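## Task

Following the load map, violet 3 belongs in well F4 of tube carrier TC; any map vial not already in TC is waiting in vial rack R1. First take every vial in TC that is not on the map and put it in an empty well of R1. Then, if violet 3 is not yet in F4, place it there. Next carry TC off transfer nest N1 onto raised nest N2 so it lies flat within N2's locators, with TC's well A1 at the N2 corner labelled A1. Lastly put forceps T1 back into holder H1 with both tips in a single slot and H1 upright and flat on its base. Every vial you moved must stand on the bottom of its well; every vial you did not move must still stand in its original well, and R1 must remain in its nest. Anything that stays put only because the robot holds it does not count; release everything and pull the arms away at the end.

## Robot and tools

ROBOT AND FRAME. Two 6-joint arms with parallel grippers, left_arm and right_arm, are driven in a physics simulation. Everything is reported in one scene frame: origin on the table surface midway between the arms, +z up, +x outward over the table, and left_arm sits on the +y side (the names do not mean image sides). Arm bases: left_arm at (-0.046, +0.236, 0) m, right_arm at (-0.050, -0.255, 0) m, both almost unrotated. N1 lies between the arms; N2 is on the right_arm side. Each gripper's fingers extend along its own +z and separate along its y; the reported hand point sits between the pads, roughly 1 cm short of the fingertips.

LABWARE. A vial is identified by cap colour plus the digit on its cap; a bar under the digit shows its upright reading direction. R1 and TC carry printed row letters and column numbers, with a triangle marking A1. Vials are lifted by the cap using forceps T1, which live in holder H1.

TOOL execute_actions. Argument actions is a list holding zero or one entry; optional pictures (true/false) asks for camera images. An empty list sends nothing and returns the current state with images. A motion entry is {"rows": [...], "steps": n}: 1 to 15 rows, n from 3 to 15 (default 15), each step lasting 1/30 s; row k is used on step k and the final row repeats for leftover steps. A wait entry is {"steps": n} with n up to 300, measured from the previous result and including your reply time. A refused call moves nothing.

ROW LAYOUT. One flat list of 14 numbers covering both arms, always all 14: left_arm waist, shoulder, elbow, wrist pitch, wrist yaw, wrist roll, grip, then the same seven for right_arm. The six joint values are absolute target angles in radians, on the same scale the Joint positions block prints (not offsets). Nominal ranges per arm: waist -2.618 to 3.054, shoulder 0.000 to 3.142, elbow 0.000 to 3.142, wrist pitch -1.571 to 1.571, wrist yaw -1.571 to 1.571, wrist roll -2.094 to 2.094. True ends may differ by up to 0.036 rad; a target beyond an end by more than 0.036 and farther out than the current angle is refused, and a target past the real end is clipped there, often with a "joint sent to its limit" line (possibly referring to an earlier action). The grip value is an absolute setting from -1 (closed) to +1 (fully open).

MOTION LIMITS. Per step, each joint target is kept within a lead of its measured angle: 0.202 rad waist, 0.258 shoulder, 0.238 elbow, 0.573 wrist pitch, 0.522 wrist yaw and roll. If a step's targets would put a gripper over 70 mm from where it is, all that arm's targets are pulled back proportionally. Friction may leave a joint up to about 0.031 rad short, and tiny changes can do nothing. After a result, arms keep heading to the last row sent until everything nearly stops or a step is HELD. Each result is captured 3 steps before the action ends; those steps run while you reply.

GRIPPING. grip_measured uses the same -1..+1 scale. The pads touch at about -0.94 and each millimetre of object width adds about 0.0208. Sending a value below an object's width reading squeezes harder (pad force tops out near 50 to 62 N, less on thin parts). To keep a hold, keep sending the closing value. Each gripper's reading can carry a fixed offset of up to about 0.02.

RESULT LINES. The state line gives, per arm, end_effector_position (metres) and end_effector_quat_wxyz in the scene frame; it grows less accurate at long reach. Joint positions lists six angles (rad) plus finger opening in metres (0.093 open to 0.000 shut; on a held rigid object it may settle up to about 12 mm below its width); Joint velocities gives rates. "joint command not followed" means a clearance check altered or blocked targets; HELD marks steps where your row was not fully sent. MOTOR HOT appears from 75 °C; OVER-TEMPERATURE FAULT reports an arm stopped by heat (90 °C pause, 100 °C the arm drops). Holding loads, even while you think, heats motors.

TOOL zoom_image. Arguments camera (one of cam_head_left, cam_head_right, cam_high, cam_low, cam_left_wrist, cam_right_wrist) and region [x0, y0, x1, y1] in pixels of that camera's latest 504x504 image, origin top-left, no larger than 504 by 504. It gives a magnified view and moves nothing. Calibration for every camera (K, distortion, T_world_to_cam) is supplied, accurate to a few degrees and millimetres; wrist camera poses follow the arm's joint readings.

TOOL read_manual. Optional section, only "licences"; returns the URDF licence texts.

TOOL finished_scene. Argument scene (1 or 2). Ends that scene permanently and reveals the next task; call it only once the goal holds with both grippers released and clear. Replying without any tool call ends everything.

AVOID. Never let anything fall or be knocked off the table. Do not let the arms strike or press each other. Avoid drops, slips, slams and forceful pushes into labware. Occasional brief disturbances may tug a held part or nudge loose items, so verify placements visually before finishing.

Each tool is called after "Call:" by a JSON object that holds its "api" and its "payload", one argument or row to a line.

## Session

Call:
{"api": "execute_actions", "payload": {
  "actions": []
}}

Scene clock: 0.00 s of 18600.00 s.
left_arm: end_effector_position=(+0.2551, +0.2782, +0.2388) grip_measured=+1.000 end_effector_quat_wxyz=(+0.595, +0.466, +0.600, +0.262) | right_arm: end_effector_position=(+0.2927, -0.4679, +0.3110) grip_measured=+1.000 end_effector_quat_wxyz=(+0.420, +0.697, +0.569, +0.115)
Joint positions: left_arm=[0.515 0.818 0.478 0.122 0.769 1.228 0.093] | right_arm=[-0.546  1.407  1.522 -0.787  0.075  1.212  0.093]
Joint velocities: left_arm=[ 0.007  0.002  0.002 -0.066  0.022  0.022  0.   ] | right_arm=[-0.022  0.007 -0.007  0.022  0.022  0.007  0.   ]
Motor temperatures (°C, as the motors report them): left_arm=[25 28 30 27 25 24] | right_arm=[25 27 28 29 24 27]
camera_calibration (this result's frames):
cam_left_wrist: T_world_to_cam=[[-0.252008, -0.447978, -0.857792, 0.394409], [-0.290845, 0.880482, -0.37438, -0.0453455], [0.922985, 0.155138, -0.352181, -0.110372], [0, 0, 0, 1]] pos_world=[0.188078, 0.233735, 0.282474]
cam_right_wrist: T_world_to_cam=[[-0.691163, -0.0139468, -0.722565, 0.422637], [0.00378955, 0.99973, -0.0229214, 0.515129], [0.722689, -0.0185806, -0.690923, 0.0720262], [0, 0, 0, 1]] pos_world=[0.238106, -0.507758, 0.366954]

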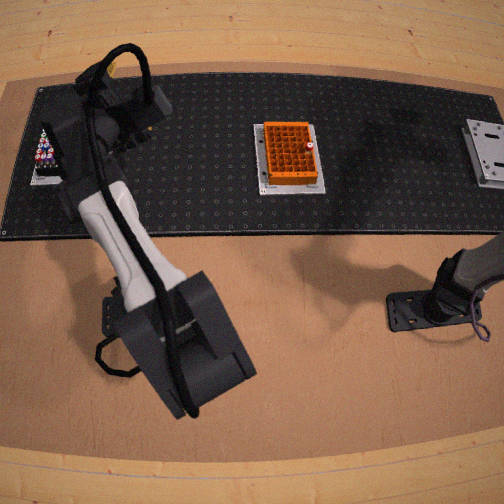

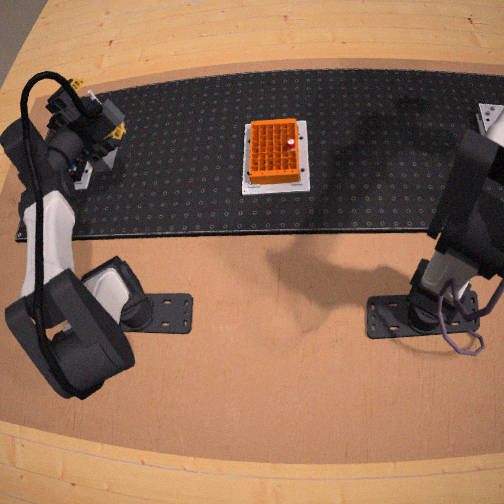

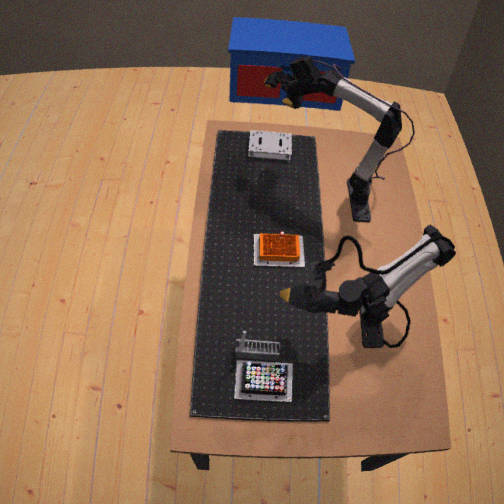

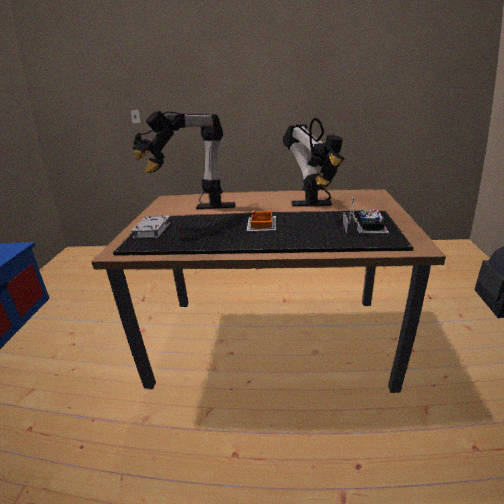

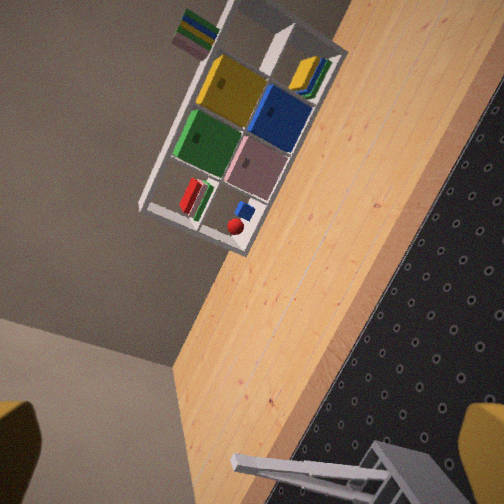

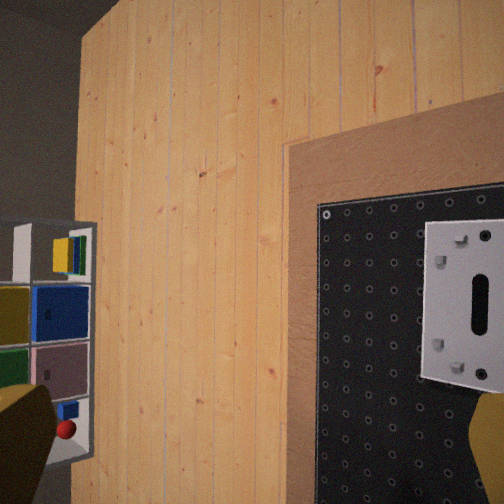

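Call:
{"api": "execute_actions", "payload": {
  "actions": [
    {"rows":[[0.5,1.1,1.0,-0.5,0.5,0.9,0,-0.546,1.407,1.522,-0.787,0.075,1.212,1],[0.5,1.1,1.0,-0.5,0.5,0.9,0,-0.546,1.407,1.522,-0.787,0.075,1.212,1],[0.5,1.1,1.0,-0.5,0.5,0.9,0,-0.546,1.407,1.522,-0.787,0.075,1.212,1],[0.5,1.1,1.0,-0.5,0.5,0.9,0,-0.546,1.407,1.522,-0.787,0.075,1.212,1],[0.5,1.1,1.0,-0.5,0.5,0.9,0,-0.546,1.407,1.522,-0.787,0.075,1.212,1],[0.5,1.45,1.45,-1.0,0.3,0.5,0,-0.546,1.407,1.522,-0.787,0.075,1.212,1]],"steps":15}
  ]
}}

Call:
{"api": "zoom_image", "payload": {
  "camera": "cam_head_left",
  "region": [240, 110, 340, 200]
}}

Call:
{"api": "execute_actions", "payload": {
  "actions": [
    {"steps":25}
  ],
  "pictures": true
}}

Scene clock: 0.67 s of 18600.00 s.
left_arm: end_effector_position=(+0.3169, +0.3773, +0.2296) grip_measured=+0.003 end_effector_quat_wxyz=(+0.363, +0.100, +0.926, +0.028) | right_arm: end_effector_position=(+0.2927, -0.4679, +0.3110) grip_measured=+1.000 end_effector_quat_wxyz=(+0.420, +0.697, +0.569, +0.115)
Joint positions: left_arm=[ 0.508  1.469  1.37  -0.809  0.367  0.616  0.045] | right_arm=[-0.546  1.407  1.522 -0.787  0.075  1.212  0.093]
Joint velocities: left_arm=[ 0.012  0.252  1.053 -0.974 -0.476 -0.725 -0.   ] | right_arm=[ 0.002 -0.007  0.002  0.007 -0.007 -0.037  0.   ]
Motor temperatures (°C, as the motors report them): left_arm=[25 28 30 28 25 24] | right_arm=[25 27 28 29 24 27]
Steps of this call (steps 1 to 8: nothing new was sent; steps 9 to 20: the first 12 steps of this action). Readings (joint positions):
9: left_arm=[0.513 0.845 0.518 0.039 0.743 1.185] | right_arm=[-0.546 1.407 1.522 -0.787 0.075 1.212]
10: left_arm=[0.510 0.918 0.598 -0.072 0.701 1.128] | right_arm=[-0.546 1.407 1.522 -0.787 0.075 1.212]
12: left_arm=[0.509 1.057 0.757 -0.231 0.626 1.046] | right_arm=[-0.546 1.407 1.522 -0.787 0.075 1.212]
16: left_arm=[0.508 1.279 1.100 -0.572 0.470 0.781] | right_arm=[-0.546 1.407 1.522 -0.787 0.075 1.212]
20: the state above

Region (240, 110, 340, 200) of cam_head_left's 504x504 image, scaled by 5.040, with more detail than that image has; it fills the top 454 rows of this view, and the rest is white.

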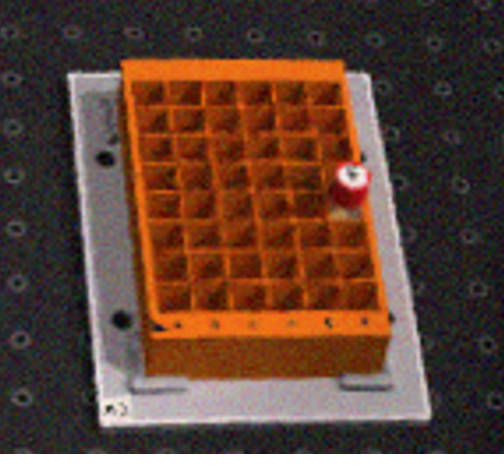

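Scene clock: 1.50 s of 18600.00 s.
left_arm: end_effector_position=(+0.2921, +0.3737, +0.2318) grip_measured=+0.003 end_effector_quat_wxyz=(+0.311, +0.032, +0.950, +0.007) | right_arm: end_effector_position=(+0.2927, -0.4679, +0.3110) grip_measured=+1.000 end_effector_quat_wxyz=(+0.420, +0.697, +0.569, +0.115)
Joint positions: left_arm=[ 0.508  1.46   1.437 -0.987  0.309  0.505  0.045] | right_arm=[-0.546  1.407  1.522 -0.787  0.075  1.212  0.093]
Joint velocities: left_arm=[ 0.002  0.002 -0.002 -0.022 -0.007  0.11  -0.   ] | right_arm=[-0.012 -0.007 -0.022 -0.007  0.022  0.037  0.   ]
Motor temperatures (°C, as the motors report them): left_arm=[25 28 30 28 25 24] | right_arm=[25 27 28 29 24 27]
Kept back: nothing.
Steps of this call (steps 1 to 3: the last 3 steps of your previous action; steps 4 to 25: the robot went on to your last target). Readings (joint positions):
1: left_arm=[0.508 1.471 1.398 -0.837 0.354 0.593] | right_arm=[-0.546 1.407 1.522 -0.787 0.075 1.212]
2: left_arm=[0.508 1.468 1.417 -0.863 0.345 0.575] | right_arm=[-0.546 1.407 1.522 -0.787 0.075 1.212]
4: left_arm=[0.508 1.461 1.435 -0.900 0.333 0.550] | right_arm=[-0.546 1.407 1.522 -0.787 0.075 1.212]
8: left_arm=[0.508 1.460 1.437 -0.953 0.318 0.523] | right_arm=[-0.546 1.407 1.522 -0.787 0.075 1.212]
25: the state above
camera_calibration (this result's frames):
cam_left_wrist: T_world_to_cam=[[-0.0374759, -0.999126, -0.0185393, 0.38926], [-0.982037, 0.0402555, -0.184343, 0.350515], [0.184928, 0.0112979, -0.982687, 0.253698], [0, 0, 0, 1]] pos_world=[0.31189, 0.371944, 0.321138]
cam_right_wrist: T_world_to_cam=[[-0.691163, -0.0139468, -0.722565, 0.422637], [0.00378955, 0.99973, -0.0229214, 0.515129], [0.722689, -0.0185806, -0.690923, 0.0720262], [0, 0, 0, 1]] pos_world=[0.238106, -0.507758, 0.366954]

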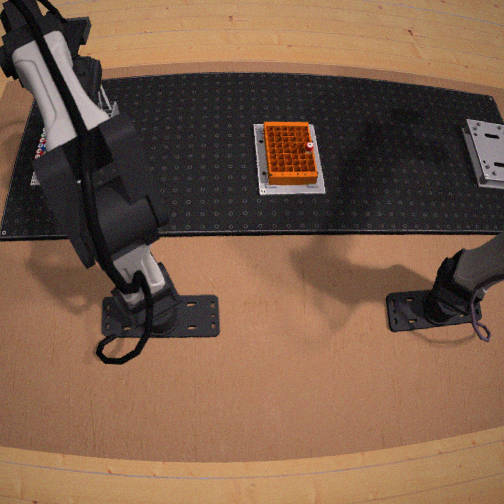

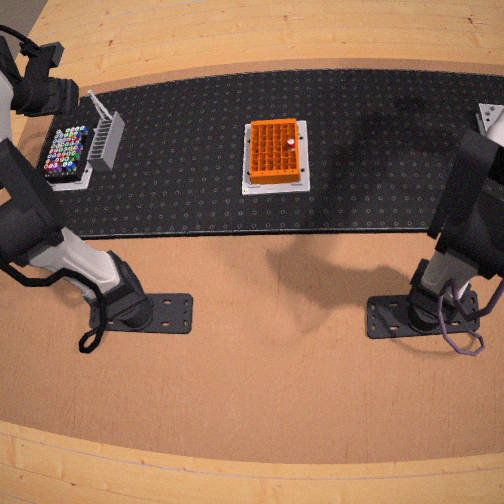

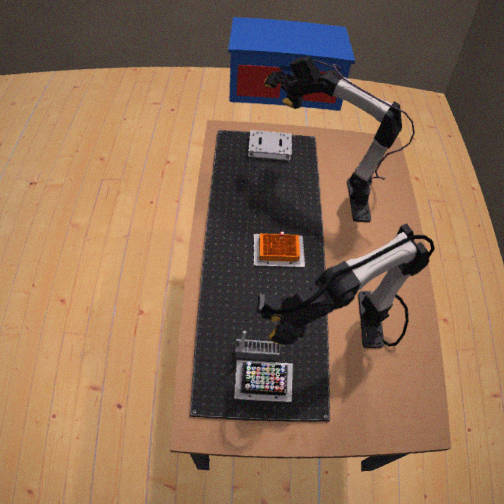

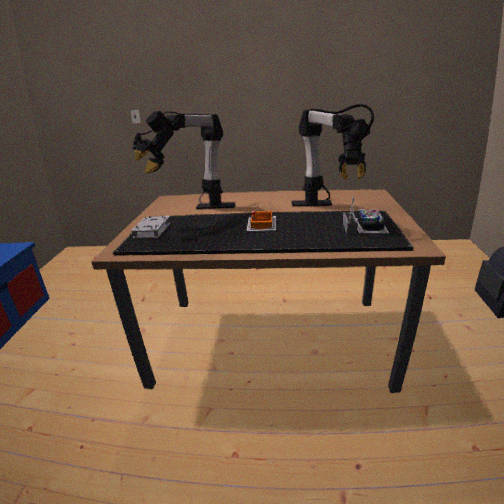

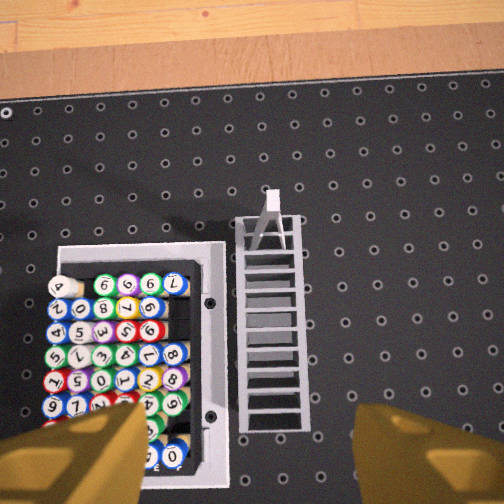

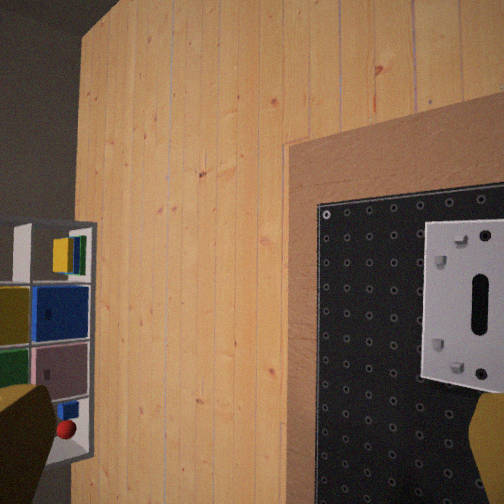

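Call:
{"api": "execute_actions", "payload": {
  "actions": [
    {"rows":[[0.43,1.56,1.47,-0.88,0.26,0.43,0,-0.546,1.407,1.522,-0.787,0.075,1.212,1],[0.43,1.56,1.47,-0.88,0.26,0.43,0,-0.546,1.407,1.522,-0.787,0.075,1.212,1],[0.43,1.56,1.47,-0.88,0.26,0.43,0,-0.546,1.407,1.522,-0.787,0.075,1.212,1],[0.352,1.67,1.482,-0.755,0.215,0.35,0,-0.546,1.407,1.522,-0.787,0.075,1.212,1]],"steps":15}
  ]
}}

Call:
{"api": "execute_actions", "payload": {
  "actions": [
    {"steps":15}
  ],
  "pictures": true
}}

Scene clock: 2.40 s of 18600.00 s.
left_arm: end_effector_position=(+0.3659, +0.3544, +0.1787) grip_measured=+0.003 end_effector_quat_wxyz=(+0.292, +0.032, +0.956, -0.007) | right_arm: end_effector_position=(+0.2927, -0.4679, +0.3110) grip_measured=+1.000 end_effector_quat_wxyz=(+0.420, +0.697, +0.569, +0.115)
Joint positions: left_arm=[ 0.351  1.688  1.47  -0.804  0.234  0.371  0.045] | right_arm=[-0.546  1.407  1.522 -0.787  0.075  1.212  0.093]
Joint velocities: left_arm=[ 0.002 -0.007  0.012  0.139 -0.051 -0.154 -0.   ] | right_arm=[ 0.012 -0.007  0.002 -0.022  0.037  0.007  0.   ]
Motor temperatures (°C, as the motors report them): left_arm=[25 28 30 28 25 24] | right_arm=[25 27 28 29 24 27]
Steps of this call (steps 1 to 15: the robot went on to your last target; steps 16 to 27: the first 12 steps of this action). Readings (joint positions):
16: left_arm=[0.500 1.467 1.440 -0.984 0.300 0.495] | right_arm=[-0.546 1.407 1.522 -0.787 0.075 1.212]
17: left_arm=[0.484 1.483 1.448 -0.970 0.291 0.482] | right_arm=[-0.546 1.407 1.522 -0.787 0.075 1.212]
19: left_arm=[0.443 1.530 1.459 -0.929 0.276 0.454] | right_arm=[-0.546 1.407 1.522 -0.787 0.075 1.212]
23: left_arm=[0.359 1.661 1.470 -0.827 0.249 0.396] | right_arm=[-0.546 1.407 1.522 -0.787 0.075 1.212]
27: the state above

Scene clock: 2.90 s of 18600.00 s.
left_arm: end_effector_position=(+0.3703, +0.3578, +0.1820) grip_measured=+0.003 end_effector_quat_wxyz=(+0.302, +0.024, +0.953, +0.000) | right_arm: end_effector_position=(+0.2927, -0.4679, +0.3110) grip_measured=+1.000 end_effector_quat_wxyz=(+0.420, +0.697, +0.569, +0.115)
Joint positions: left_arm=[ 0.351  1.687  1.47  -0.778  0.224  0.355  0.045] | right_arm=[-0.546  1.407  1.522 -0.787  0.075  1.212  0.093]
Joint velocities: left_arm=[ 0.002 -0.012 -0.012 -0.037 -0.022  0.037 -0.   ] | right_arm=[-0.027 -0.012  0.007  0.037  0.022  0.007  0.   ]
Motor temperatures (°C, as the motors report them): left_arm=[25 28 30 28 25 24] | right_arm=[25 27 28 29 24 27]
Kept back: nothing.
Steps of this call (steps 1 to 3: the last 3 steps of your previous action; steps 4 to 15: the robot went on to your last target). Readings (joint positions):
1: left_arm=[0.351 1.687 1.470 -0.796 0.232 0.368] | right_arm=[-0.546 1.407 1.522 -0.787 0.075 1.212]
2: left_arm=[0.351 1.687 1.470 -0.791 0.230 0.365] | right_arm=[-0.546 1.407 1.522 -0.787 0.075 1.212]
4: left_arm=[0.351 1.687 1.470 -0.787 0.228 0.362] | right_arm=[-0.546 1.407 1.522 -0.787 0.075 1.212]
8: left_arm=[0.351 1.687 1.470 -0.781 0.225 0.357] | right_arm=[-0.546 1.407 1.522 -0.787 0.075 1.212]
15: the state above
camera_calibration (this result's frames):
cam_left_wrist: T_world_to_cam=[[-0.0269596, -0.999635, -0.00143955, 0.368544], [-0.985767, 0.0268246, -0.165963, 0.421618], [0.165941, -0.00305524, -0.986131, 0.203198], [0, 0, 0, 1]] pos_world=[0.391834, 0.35772, 0.270883]
cam_right_wrist: T_world_to_cam=[[-0.691163, -0.0139468, -0.722565, 0.422637], [0.00378955, 0.99973, -0.0229214, 0.515129], [0.722689, -0.0185806, -0.690923, 0.0720262], [0, 0, 0, 1]] pos_world=[0.238106, -0.507758, 0.366954]

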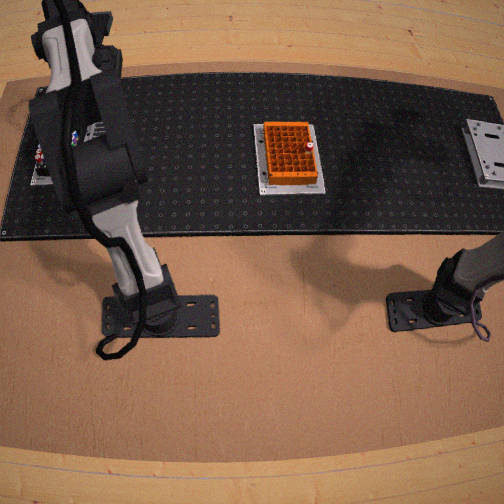

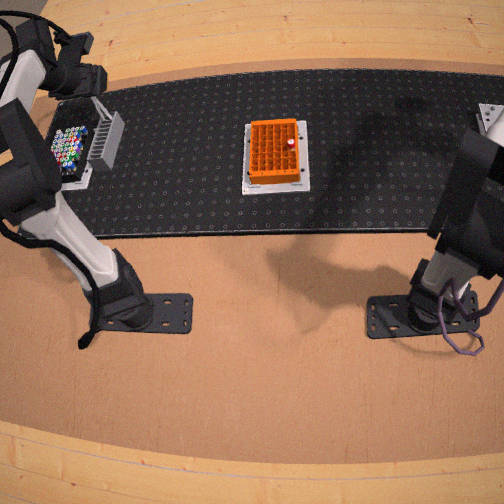

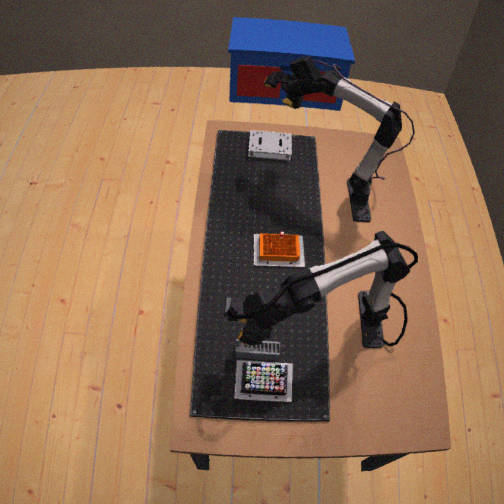

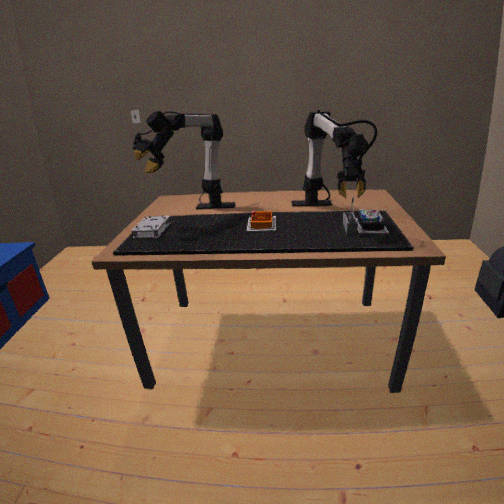

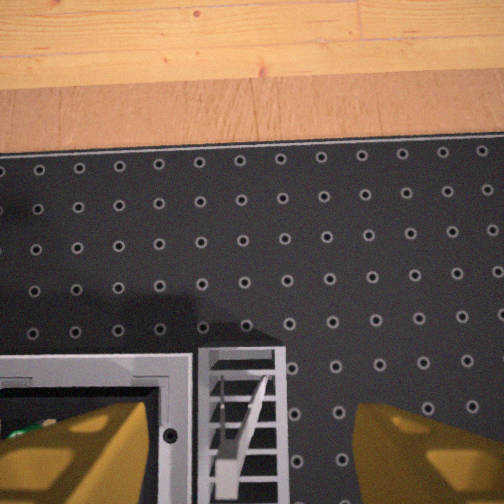

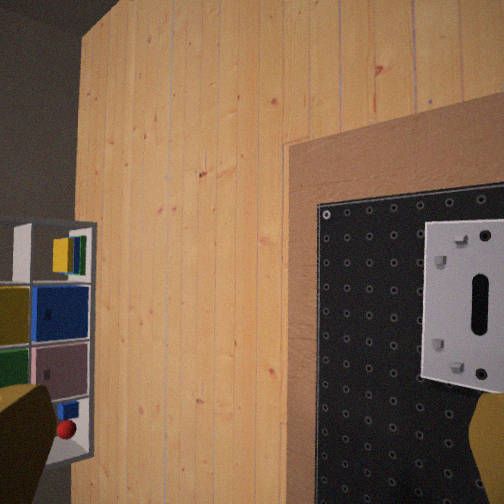

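Call:
{"api": "execute_actions", "payload": {
  "actions": [
    {"rows":[[0.382,1.65,1.47,-0.79,0.224,0.355,0,-0.546,1.407,1.522,-0.787,0.075,1.212,1],[0.382,1.65,1.47,-0.79,0.224,0.355,0,-0.546,1.407,1.522,-0.787,0.075,1.212,1],[0.382,1.65,1.47,-0.79,0.224,0.355,0,-0.546,1.407,1.522,-0.787,0.075,1.212,1],[0.382,1.65,1.445,-0.74,0.224,0.355,0,-0.546,1.407,1.522,-0.787,0.075,1.212,1],[0.382,1.65,1.42,-0.71,0.224,0.355,0,-0.546,1.407,1.522,-0.787,0.075,1.212,1],[0.382,1.65,1.395,-0.68,0.224,0.355,0,-0.546,1.407,1.522,-0.787,0.075,1.212,1],[0.382,1.65,1.37,-0.65,0.224,0.355,0,-0.546,1.407,1.522,-0.787,0.075,1.212,1],[0.382,1.65,1.345,-0.62,0.224,0.355,0,-0.546,1.407,1.522,-0.787,0.075,1.212,1],[0.382,1.65,1.32,-0.59,0.224,0.355,0,-0.546,1.407,1.522,-0.787,0.075,1.212,1],[0.382,1.65,1.295,-0.565,0.224,0.355,0,-0.546,1.407,1.522,-0.787,0.075,1.212,1],[0.382,1.65,1.27,-0.54,0.224,0.355,0,-0.546,1.407,1.522,-0.787,0.075,1.212,1],[0.382,1.65,1.245,-0.515,0.224,0.355,0,-0.546,1.407,1.522,-0.787,0.075,1.212,1],[0.382,1.65,1.22,-0.5,0.224,0.355,0,-0.546,1.407,1.522,-0.787,0.075,1.212,1],[0.382,1.65,1.195,-0.497,0.224,0.355,0,-0.546,1.407,1.522,-0.787,0.075,1.212,1]],"steps":15}
  ]
}}

Call:
{"api": "execute_actions", "payload": {
  "actions": [
    {"steps":15}
  ],
  "pictures": true
}}

Call:
{"api": "zoom_image", "payload": {
  "camera": "cam_head_right",
  "region": [40, 60, 160, 180]
}}

Scene clock: 3.67 s of 18600.00 s.
left_arm: end_effector_position=(+0.3617, +0.3641, +0.1464) grip_measured=+0.003 end_effector_quat_wxyz=(+0.304, +0.014, +0.953, +0.004) | right_arm: end_effector_position=(+0.2927, -0.4679, +0.3110) grip_measured=+1.000 end_effector_quat_wxyz=(+0.420, +0.697, +0.569, +0.115)
Joint positions: left_arm=[ 0.372  1.665  1.303 -0.627  0.224  0.355  0.045] | right_arm=[-0.546  1.407  1.522 -0.787  0.075  1.212  0.093]
Joint velocities: left_arm=[-0.017 -0.002 -0.799  0.623  0.066  0.051 -0.001] | right_arm=[ 0.002 -0.012  0.007 -0.066  0.022 -0.081  0.   ]
Motor temperatures (°C, as the motors report them): left_arm=[25 29 30 28 25 24] | right_arm=[25 27 28 30 24 27]
Steps of this call (steps 1 to 11: the robot went on to your last target; steps 12 to 23: the first 12 steps of this action). Readings (joint positions):
12: left_arm=[0.353 1.687 1.470 -0.777 0.224 0.355] | right_arm=[-0.546 1.407 1.522 -0.787 0.075 1.212]
13: left_arm=[0.356 1.687 1.470 -0.778 0.224 0.355] | right_arm=[-0.546 1.407 1.522 -0.787 0.075 1.212]
15: left_arm=[0.365 1.686 1.468 -0.775 0.224 0.355] | right_arm=[-0.546 1.407 1.522 -0.787 0.075 1.212]
19: left_arm=[0.372 1.667 1.406 -0.714 0.224 0.355] | right_arm=[-0.546 1.407 1.522 -0.787 0.075 1.212]
23: the state above

Scene clock: 4.17 s of 18600.00 s.
left_arm: end_effector_position=(+0.3575, +0.3623, +0.1208) grip_measured=+0.003 end_effector_quat_wxyz=(+0.304, +0.014, +0.953, +0.004) | right_arm: end_effector_position=(+0.2927, -0.4679, +0.3110) grip_measured=+1.000 end_effector_quat_wxyz=(+0.420, +0.697, +0.569, +0.115)
Joint positions: left_arm=[ 0.372  1.665  1.2   -0.525  0.224  0.355  0.045] | right_arm=[-0.546  1.407  1.522 -0.787  0.075  1.212  0.093]
Joint velocities: left_arm=[ 0.002 -0.012 -0.017  0.022  0.007 -0.007 -0.   ] | right_arm=[-0.002 -0.007  0.002 -0.007  0.007  0.051  0.   ]
Motor temperatures (°C, as the motors report them): left_arm=[25 29 30 28 25 24] | right_arm=[25 27 28 30 24 27]
Kept back: nothing.
Steps of this call (steps 1 to 3: the last 3 steps of your previous action; steps 4 to 15: the robot went on to your last target). Readings (joint positions):
1: left_arm=[0.372 1.665 1.276 -0.607 0.224 0.355] | right_arm=[-0.546 1.407 1.522 -0.787 0.075 1.212]
2: left_arm=[0.372 1.665 1.251 -0.589 0.224 0.355] | right_arm=[-0.546 1.407 1.522 -0.787 0.075 1.212]
4: left_arm=[0.372 1.665 1.213 -0.571 0.224 0.355] | right_arm=[-0.546 1.407 1.522 -0.787 0.075 1.212]
8: left_arm=[0.372 1.665 1.200 -0.551 0.224 0.355] | right_arm=[-0.546 1.407 1.522 -0.787 0.075 1.212]
15: the state above
camera_calibration (this result's frames):
cam_left_wrist: T_world_to_cam=[[-0.00514102, -0.999982, -0.00306854, 0.365194], [-0.985428, 0.00558786, -0.170001, 0.40675], [0.170015, 0.00214984, -0.985439, 0.141589], [0, 0, 0, 1]] pos_world=[0.378628, 0.36261, 0.209796]
cam_right_wrist: T_world_to_cam=[[-0.691163, -0.0139468, -0.722565, 0.422637], [0.00378955, 0.99973, -0.0229214, 0.515129], [0.722689, -0.0185806, -0.690923, 0.0720262], [0, 0, 0, 1]] pos_world=[0.238106, -0.507758, 0.366954]

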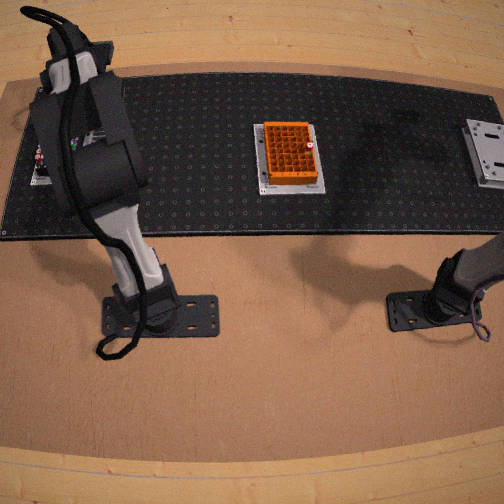

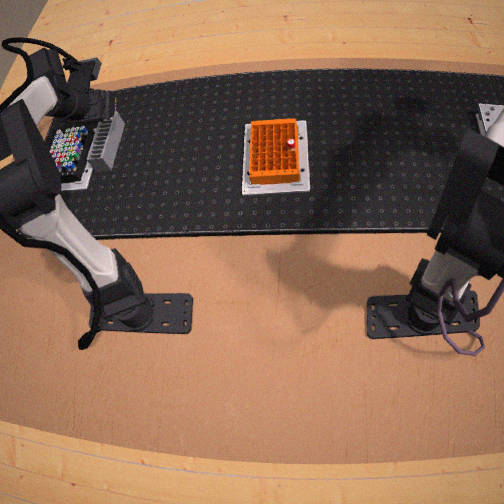

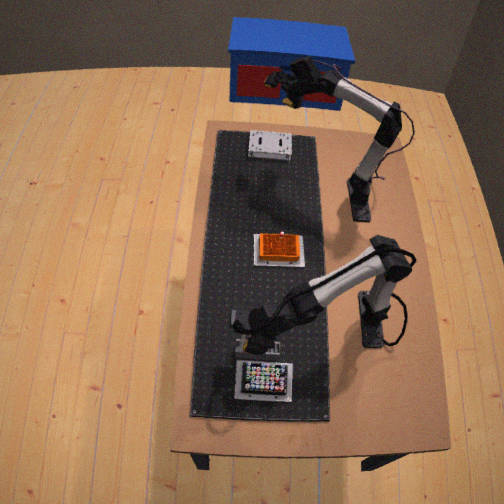

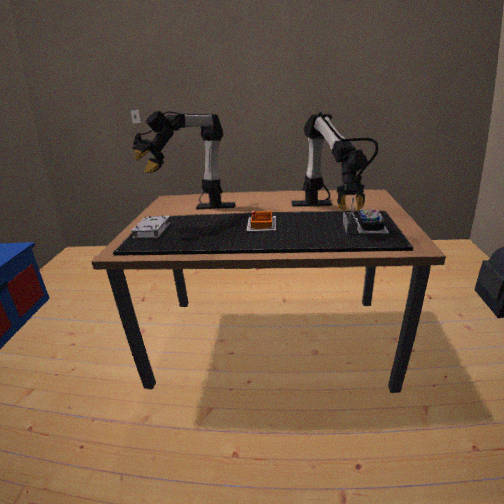

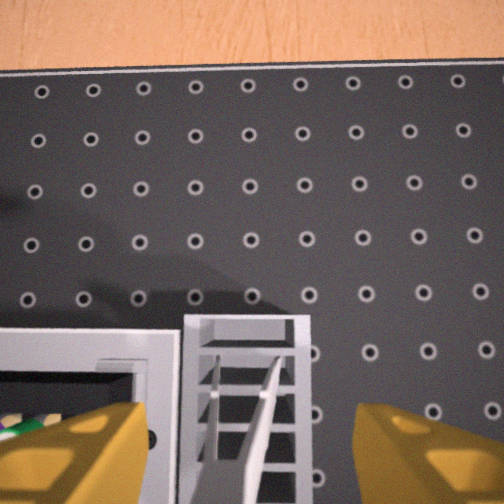

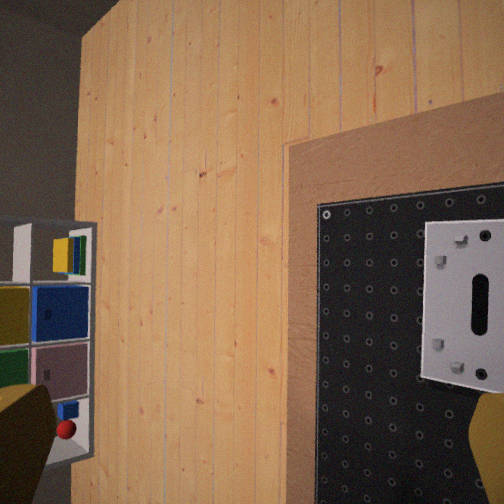

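Region (40, 60, 160, 180) of cam_head_right's 504x504 image, scaled by 4.200, with more detail than that image has.

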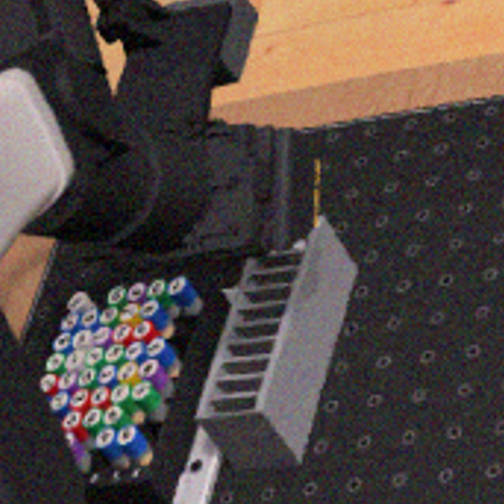

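Call:
{"api": "execute_actions", "payload": {
  "actions": [
    {"rows":[[0.39,1.69,1.195,-0.475,0.224,0.355,0,-0.546,1.407,1.522,-0.787,0.075,1.212,1],[0.39,1.69,1.195,-0.475,0.224,0.355,-0.2,-0.546,1.407,1.522,-0.787,0.075,1.212,1],[0.39,1.69,1.195,-0.475,0.224,0.355,-0.4,-0.546,1.407,1.522,-0.787,0.075,1.212,1],[0.39,1.69,1.195,-0.475,0.224,0.355,-0.5,-0.546,1.407,1.522,-0.787,0.075,1.212,1],[0.39,1.69,1.195,-0.475,0.224,0.355,-0.5,-0.546,1.407,1.522,-0.787,0.075,1.212,1],[0.39,1.69,1.195,-0.475,0.224,0.355,-0.55,-0.546,1.407,1.522,-0.787,0.075,1.212,1],[0.39,1.69,1.195,-0.475,0.224,0.355,-0.6,-0.546,1.407,1.522,-0.787,0.075,1.212,1],[0.39,1.69,1.195,-0.475,0.224,0.355,-0.64,-0.546,1.407,1.522,-0.787,0.075,1.212,1],[0.39,1.69,1.195,-0.475,0.224,0.355,-0.68,-0.546,1.407,1.522,-0.787,0.075,1.212,1],[0.39,1.69,1.195,-0.475,0.224,0.355,-0.72,-0.546,1.407,1.522,-0.787,0.075,1.212,1],[0.39,1.69,1.195,-0.475,0.224,0.355,-0.75,-0.546,1.407,1.522,-0.787,0.075,1.212,1],[0.39,1.69,1.195,-0.475,0.224,0.355,-0.78,-0.546,1.407,1.522,-0.787,0.075,1.212,1]],"steps":15}
  ]
}}

Call:
{"api": "execute_actions", "payload": {
  "actions": [
    {"rows":[[0.39,1.67,1.23,-0.54,0.224,0.355,-0.78,-0.546,1.407,1.522,-0.787,0.075,1.212,1],[0.39,1.665,1.25,-0.57,0.224,0.355,-0.78,-0.546,1.407,1.522,-0.787,0.075,1.212,1],[0.39,1.66,1.27,-0.6,0.224,0.355,-0.78,-0.546,1.407,1.522,-0.787,0.075,1.212,1],[0.39,1.655,1.29,-0.625,0.224,0.355,-0.78,-0.546,1.407,1.522,-0.787,0.075,1.212,1],[0.39,1.65,1.31,-0.65,0.224,0.355,-0.78,-0.546,1.407,1.522,-0.787,0.075,1.212,1],[0.39,1.645,1.33,-0.675,0.224,0.355,-0.78,-0.546,1.407,1.522,-0.787,0.075,1.212,1],[0.39,1.64,1.35,-0.7,0.224,0.355,-0.78,-0.546,1.407,1.522,-0.787,0.075,1.212,1],[0.39,1.64,1.37,-0.725,0.224,0.355,-0.78,-0.546,1.407,1.522,-0.787,0.075,1.212,1],[0.39,1.64,1.39,-0.75,0.224,0.355,-0.78,-0.546,1.407,1.522,-0.787,0.075,1.212,1],[0.39,1.64,1.41,-0.77,0.224,0.355,-0.78,-0.546,1.407,1.522,-0.787,0.075,1.212,1],[0.39,1.64,1.43,-0.79,0.224,0.355,-0.78,-0.546,1.407,1.522,-0.787,0.075,1.212,1],[0.39,1.64,1.45,-0.81,0.224,0.355,-0.78,-0.546,1.407,1.522,-0.787,0.075,1.212,1],[0.39,1.64,1.47,-0.83,0.224,0.355,-0.78,-0.546,1.407,1.522,-0.787,0.075,1.212,1],[0.39,1.64,1.49,-0.85,0.224,0.355,-0.78,-0.546,1.407,1.522,-0.787,0.075,1.212,1],[0.39,1.64,1.51,-0.86,0.224,0.355,-0.78,-0.546,1.407,1.522,-0.787,0.075,1.212,1]],"steps":15}
  ],
  "pictures": true
}}

Scene clock: 5.10 s of 18600.00 s.
left_arm: end_effector_position=(+0.3621, +0.3643, +0.1242) grip_measured=-0.761 end_effector_quat_wxyz=(+0.315, +0.015, +0.949, +0.009) | right_arm: end_effector_position=(+0.2927, -0.4679, +0.3110) grip_measured=+1.000 end_effector_quat_wxyz=(+0.420, +0.697, +0.569, +0.115)
Joint positions: left_arm=[ 0.372  1.665  1.2   -0.499  0.224  0.355  0.009] | right_arm=[-0.546  1.407  1.522 -0.787  0.075  1.212  0.093]
Joint velocities: left_arm=[ 0.002 -0.007 -0.002 -0.037  0.022 -0.022 -0.031] | right_arm=[ 0.012 -0.017 -0.002 -0.022 -0.066 -0.081  0.   ]
Motor temperatures (°C, as the motors report them): left_arm=[25 29 31 28 25 24] | right_arm=[25 27 29 30 24 27]
Steps of this call (steps 1 to 15: the robot went on to your last target; step 16: nothing new was sent; steps 17 to 28: the first 12 steps of this action). Readings (joint positions):
17: left_arm=[0.372 1.665 1.200 -0.518 0.224 0.355] | right_arm=[-0.546 1.407 1.522 -0.787 0.075 1.212]
18: left_arm=[0.372 1.665 1.200 -0.514 0.224 0.355] | right_arm=[-0.546 1.407 1.522 -0.787 0.075 1.212]
20: left_arm=[0.372 1.665 1.200 -0.507 0.224 0.355] | right_arm=[-0.546 1.407 1.522 -0.787 0.075 1.212]
24: left_arm=[0.372 1.665 1.200 -0.501 0.224 0.355] | right_arm=[-0.546 1.407 1.522 -0.787 0.075 1.212]
28: the state above

Scene clock: 5.60 s of 18600.00 s.
left_arm: end_effector_position=(+0.3643, +0.3677, +0.1708) grip_measured=-0.777 end_effector_quat_wxyz=(+0.308, +0.012, +0.951, +0.007) | right_arm: end_effector_position=(+0.2927, -0.4679, +0.3110) grip_measured=+1.000 end_effector_quat_wxyz=(+0.420, +0.697, +0.569, +0.115)
Joint positions: left_arm=[ 0.378  1.665  1.395 -0.71   0.224  0.355  0.008] | right_arm=[-0.546  1.407  1.522 -0.787  0.075  1.212  0.093]
Joint velocities: left_arm=[-0.007 -0.007  0.589 -0.623  0.037 -0.022 -0.   ] | right_arm=[ 0.012  0.007 -0.002 -0.051 -0.007 -0.051  0.   ]
Motor temperatures (°C, as the motors report them): left_arm=[25 29 31 29 25 24] | right_arm=[25 27 29 30 24 27]
Steps of this call (steps 1 to 3: the last 3 steps of your previous action; steps 4 to 15: the first 12 steps of this action). Readings (joint positions):
4: left_arm=[0.372 1.665 1.201 -0.502 0.224 0.355] | right_arm=[-0.546 1.407 1.522 -0.787 0.075 1.212]
5: left_arm=[0.373 1.665 1.207 -0.513 0.224 0.355] | right_arm=[-0.546 1.407 1.522 -0.787 0.075 1.212]
7: left_arm=[0.375 1.665 1.231 -0.550 0.224 0.355] | right_arm=[-0.546 1.407 1.522 -0.787 0.075 1.212]
11: left_arm=[0.377 1.665 1.312 -0.629 0.224 0.355] | right_arm=[-0.546 1.407 1.522 -0.787 0.075 1.212]
15: the state above
camera_calibration (this result's frames):
cam_left_wrist: T_world_to_cam=[[0.00024281, -0.999977, -0.00676275, 0.369366], [-0.983911, 0.000969323, -0.178656, 0.424588], [0.178658, 0.00669733, -0.983888, 0.184644], [0, 0, 0, 1]] pos_world=[0.384679, 0.36771, 0.260022]
cam_right_wrist: T_world_to_cam=[[-0.691163, -0.0139468, -0.722565, 0.422637], [0.00378955, 0.99973, -0.0229214, 0.515129], [0.722689, -0.0185806, -0.690923, 0.0720262], [0, 0, 0, 1]] pos_world=[0.238106, -0.507758, 0.366954]

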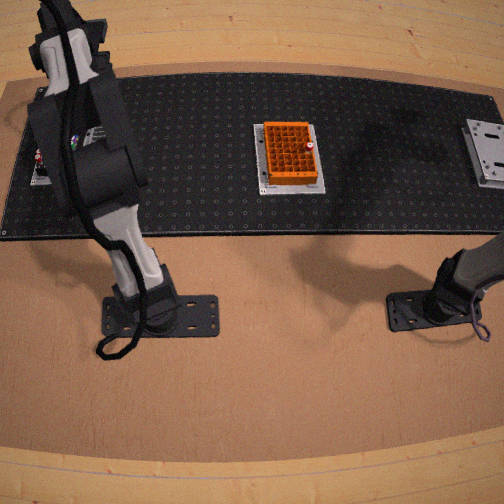

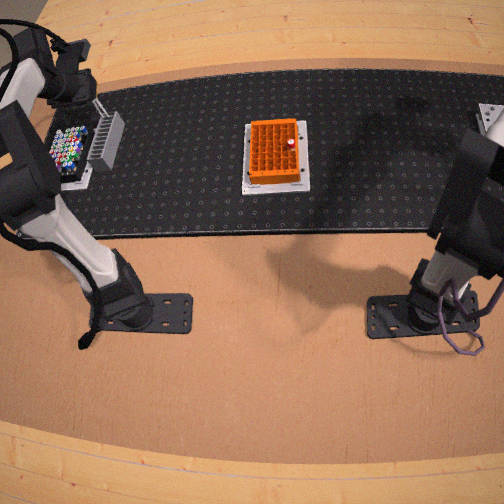

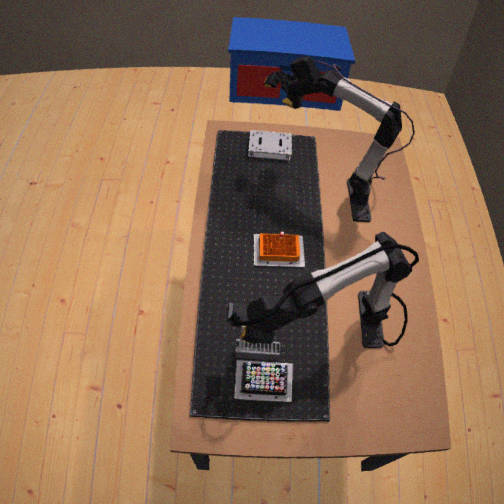

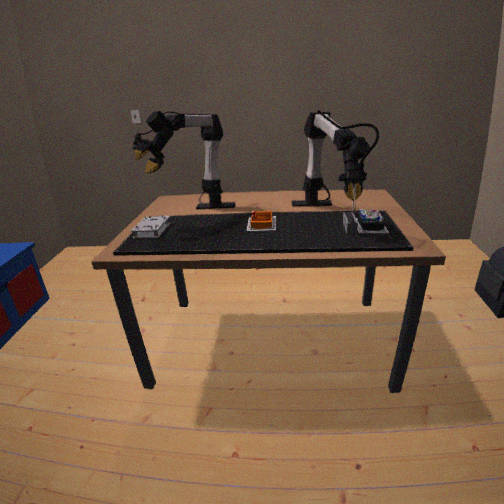

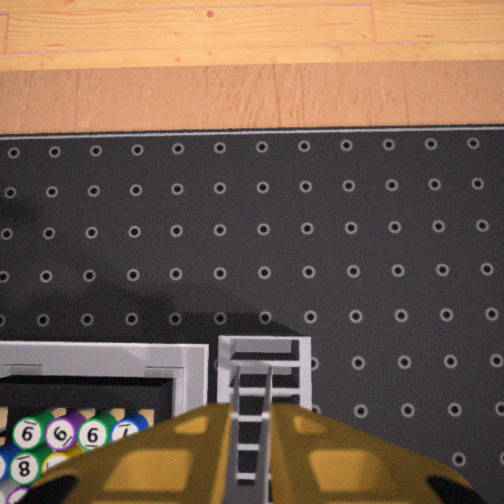

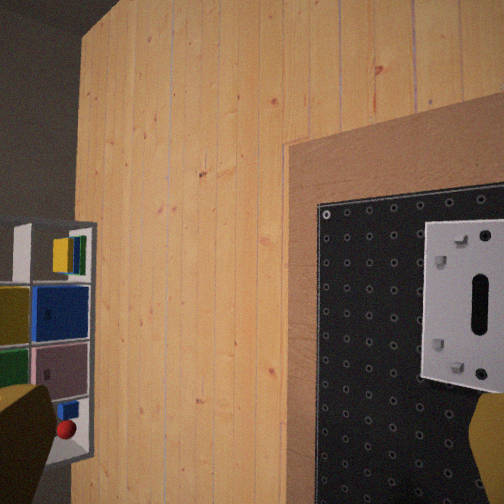

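Call:
{"api": "execute_actions", "payload": {
  "actions": [
    {"rows":[[0.33,1.64,1.5,-0.85,0.224,0.355,-0.78,-0.546,1.407,1.522,-0.787,0.075,1.212,1],[0.26,1.64,1.5,-0.85,0.224,0.355,-0.78,-0.546,1.407,1.522,-0.787,0.075,1.212,1],[0.18,1.64,1.5,-0.85,0.224,0.355,-0.78,-0.546,1.407,1.522,-0.787,0.075,1.212,1],[0.1,1.63,1.49,-0.84,0.224,0.355,-0.78,-0.546,1.407,1.522,-0.787,0.075,1.212,1],[0.02,1.62,1.48,-0.83,0.224,0.355,-0.78,-0.546,1.407,1.522,-0.787,0.075,1.212,1],[-0.06,1.61,1.47,-0.82,0.224,0.355,-0.78,-0.546,1.407,1.522,-0.787,0.075,1.212,1],[-0.14,1.6,1.46,-0.81,0.224,0.355,-0.78,-0.546,1.407,1.522,-0.787,0.075,1.212,1],[-0.22,1.59,1.45,-0.8,0.224,0.355,-0.78,-0.546,1.407,1.522,-0.787,0.075,1.212,1],[-0.3,1.58,1.44,-0.79,0.224,0.355,-0.78,-0.546,1.407,1.522,-0.787,0.075,1.212,1],[-0.38,1.575,1.43,-0.78,0.224,0.355,-0.78,-0.546,1.407,1.522,-0.787,0.075,1.212,1],[-0.46,1.575,1.42,-0.77,0.224,0.355,-0.78,-0.546,1.407,1.522,-0.787,0.075,1.212,1],[-0.54,1.575,1.41,-0.76,0.224,0.355,-0.78,-0.546,1.407,1.522,-0.787,0.075,1.212,1],[-0.61,1.575,1.4,-0.755,0.224,0.355,-0.78,-0.546,1.407,1.522,-0.787,0.075,1.212,1],[-0.66,1.575,1.39,-0.755,0.224,0.355,-0.78,-0.546,1.407,1.522,-0.787,0.075,1.212,1],[-0.69,1.575,1.375,-0.755,0.224,0.355,-0.78,-0.546,1.407,1.522,-0.787,0.075,1.212,1]],"steps":15}
  ]
}}

Call:
{"api": "execute_actions", "payload": {
  "actions": [
    {"steps":18}
  ],
  "pictures": true
}}

Scene clock: 6.47 s of 18600.00 s.
left_arm: end_effector_position=(+0.3576, +0.1220, +0.1964) grip_measured=-0.777 end_effector_quat_wxyz=(+0.298, +0.285, +0.908, -0.078) | right_arm: end_effector_position=(+0.2927, -0.4679, +0.3110) grip_measured=+1.000 end_effector_quat_wxyz=(+0.420, +0.697, +0.569, +0.115)
Joint positions: left_arm=[-0.209  1.619  1.446 -0.804  0.215  0.355  0.008] | right_arm=[-0.546  1.407  1.522 -0.787  0.075  1.212  0.093]
Joint velocities: left_arm=[-1.829 -0.208 -0.252  0.256  0.022  0.022 -0.   ] | right_arm=[-0.012  0.007 -0.002  0.007  0.007  0.007  0.   ]
Motor temperatures (°C, as the motors report them): left_arm=[25 30 31 29 25 24] | right_arm=[25 27 29 30 24 27]
Steps of this call (steps 1 to 3: the last 3 steps of your previous action; steps 4 to 14: the robot went on to your last target; steps 15 to 26: the first 12 steps of this action). Readings (joint positions):
15: left_arm=[0.374 1.659 1.493 -0.843 0.222 0.355] | right_arm=[-0.546 1.407 1.522 -0.787 0.075 1.212]
16: left_arm=[0.361 1.659 1.493 -0.843 0.218 0.355] | right_arm=[-0.546 1.407 1.522 -0.787 0.075 1.212]
18: left_arm=[0.286 1.659 1.493 -0.843 0.207 0.355] | right_arm=[-0.546 1.407 1.522 -0.787 0.075 1.212]
22: left_arm=[0.046 1.652 1.483 -0.830 0.210 0.355] | right_arm=[-0.546 1.407 1.522 -0.787 0.075 1.212]
26: the state above

Scene clock: 7.07 s of 18600.00 s.
left_arm: end_effector_position=(+0.2492, -0.0534, +0.1832) grip_measured=-0.777 end_effector_quat_wxyz=(+0.261, +0.500, +0.811, -0.155) | right_arm: end_effector_position=(+0.2927, -0.4679, +0.3110) grip_measured=+1.000 end_effector_quat_wxyz=(+0.420, +0.697, +0.569, +0.115)
Joint positions: left_arm=[-0.701  1.606  1.386 -0.773  0.232  0.355  0.008] | right_arm=[-0.546  1.407  1.522 -0.787  0.075  1.212  0.093]
Joint velocities: left_arm=[-0.002 -0.002 -0.012 -0.051 -0.022 -0.037  0.   ] | right_arm=[-0.002 -0.022  0.007 -0.022  0.037 -0.007  0.   ]
Motor temperatures (°C, as the motors report them): left_arm=[25 30 31 29 25 24] | right_arm=[25 27 29 30 24 27]
Kept back: nothing.
Steps of this call (steps 1 to 3: the last 3 steps of your previous action; steps 4 to 18: the robot went on to your last target). Readings (joint positions):
1: left_arm=[-0.274 1.614 1.438 -0.796 0.216 0.355] | right_arm=[-0.546 1.407 1.522 -0.787 0.075 1.212]
2: left_arm=[-0.339 1.609 1.429 -0.789 0.217 0.355] | right_arm=[-0.546 1.407 1.522 -0.787 0.075 1.212]
4: left_arm=[-0.471 1.606 1.410 -0.776 0.218 0.355] | right_arm=[-0.546 1.407 1.522 -0.787 0.075 1.212]
8: left_arm=[-0.690 1.606 1.388 -0.773 0.232 0.355] | right_arm=[-0.546 1.407 1.522 -0.787 0.075 1.212]
18: the state above
camera_calibration (this result's frames):
cam_left_wrist: T_world_to_cam=[[-0.883278, -0.468829, 0.00443979, 0.194928], [-0.462655, 0.870033, -0.170272, 0.228928], [0.0759658, -0.152452, -0.985387, 0.237579], [0, 0, 0, 1]] pos_world=[0.260042, -0.0715677, 0.272222]
cam_right_wrist: T_world_to_cam=[[-0.691163, -0.0139468, -0.722565, 0.422637], [0.00378955, 0.99973, -0.0229214, 0.515129], [0.722689, -0.0185806, -0.690923, 0.0720262], [0, 0, 0, 1]] pos_world=[0.238106, -0.507758, 0.366954]

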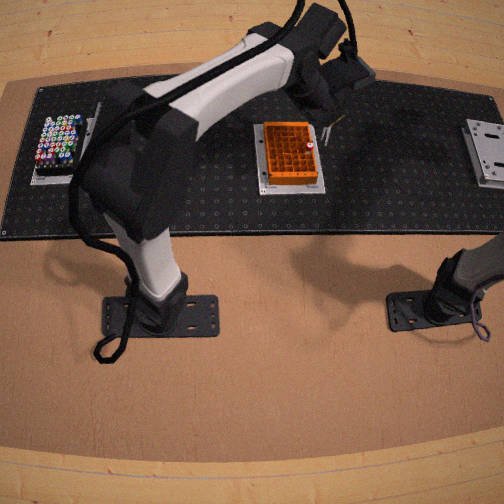

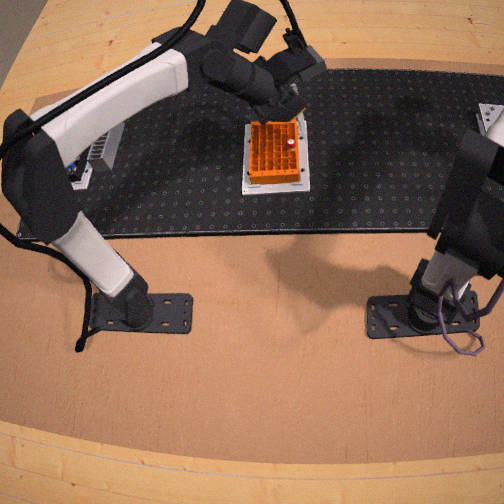

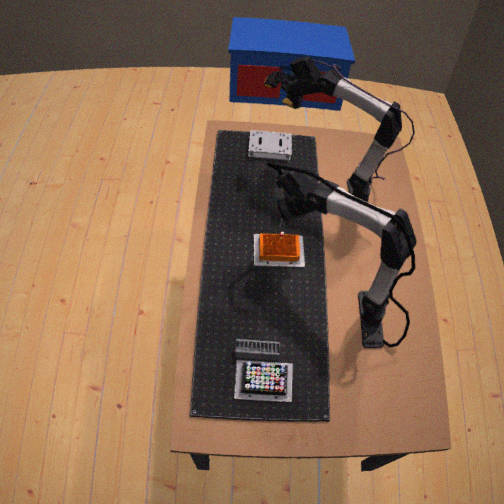

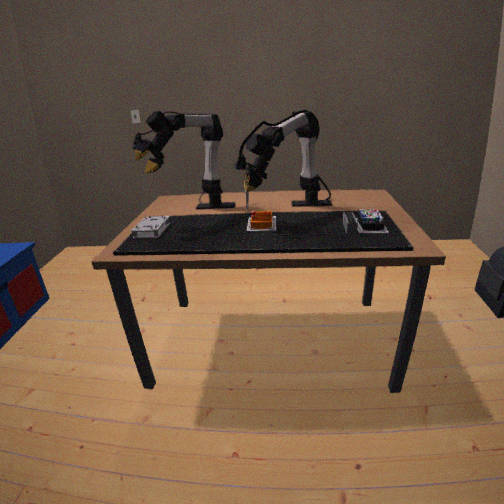

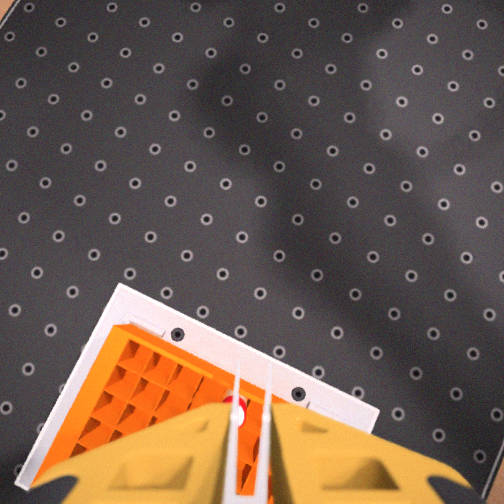

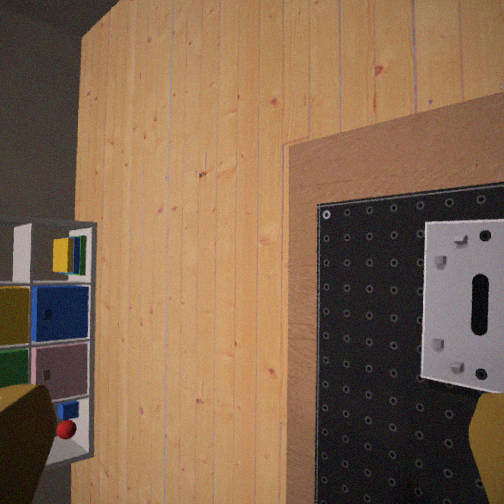

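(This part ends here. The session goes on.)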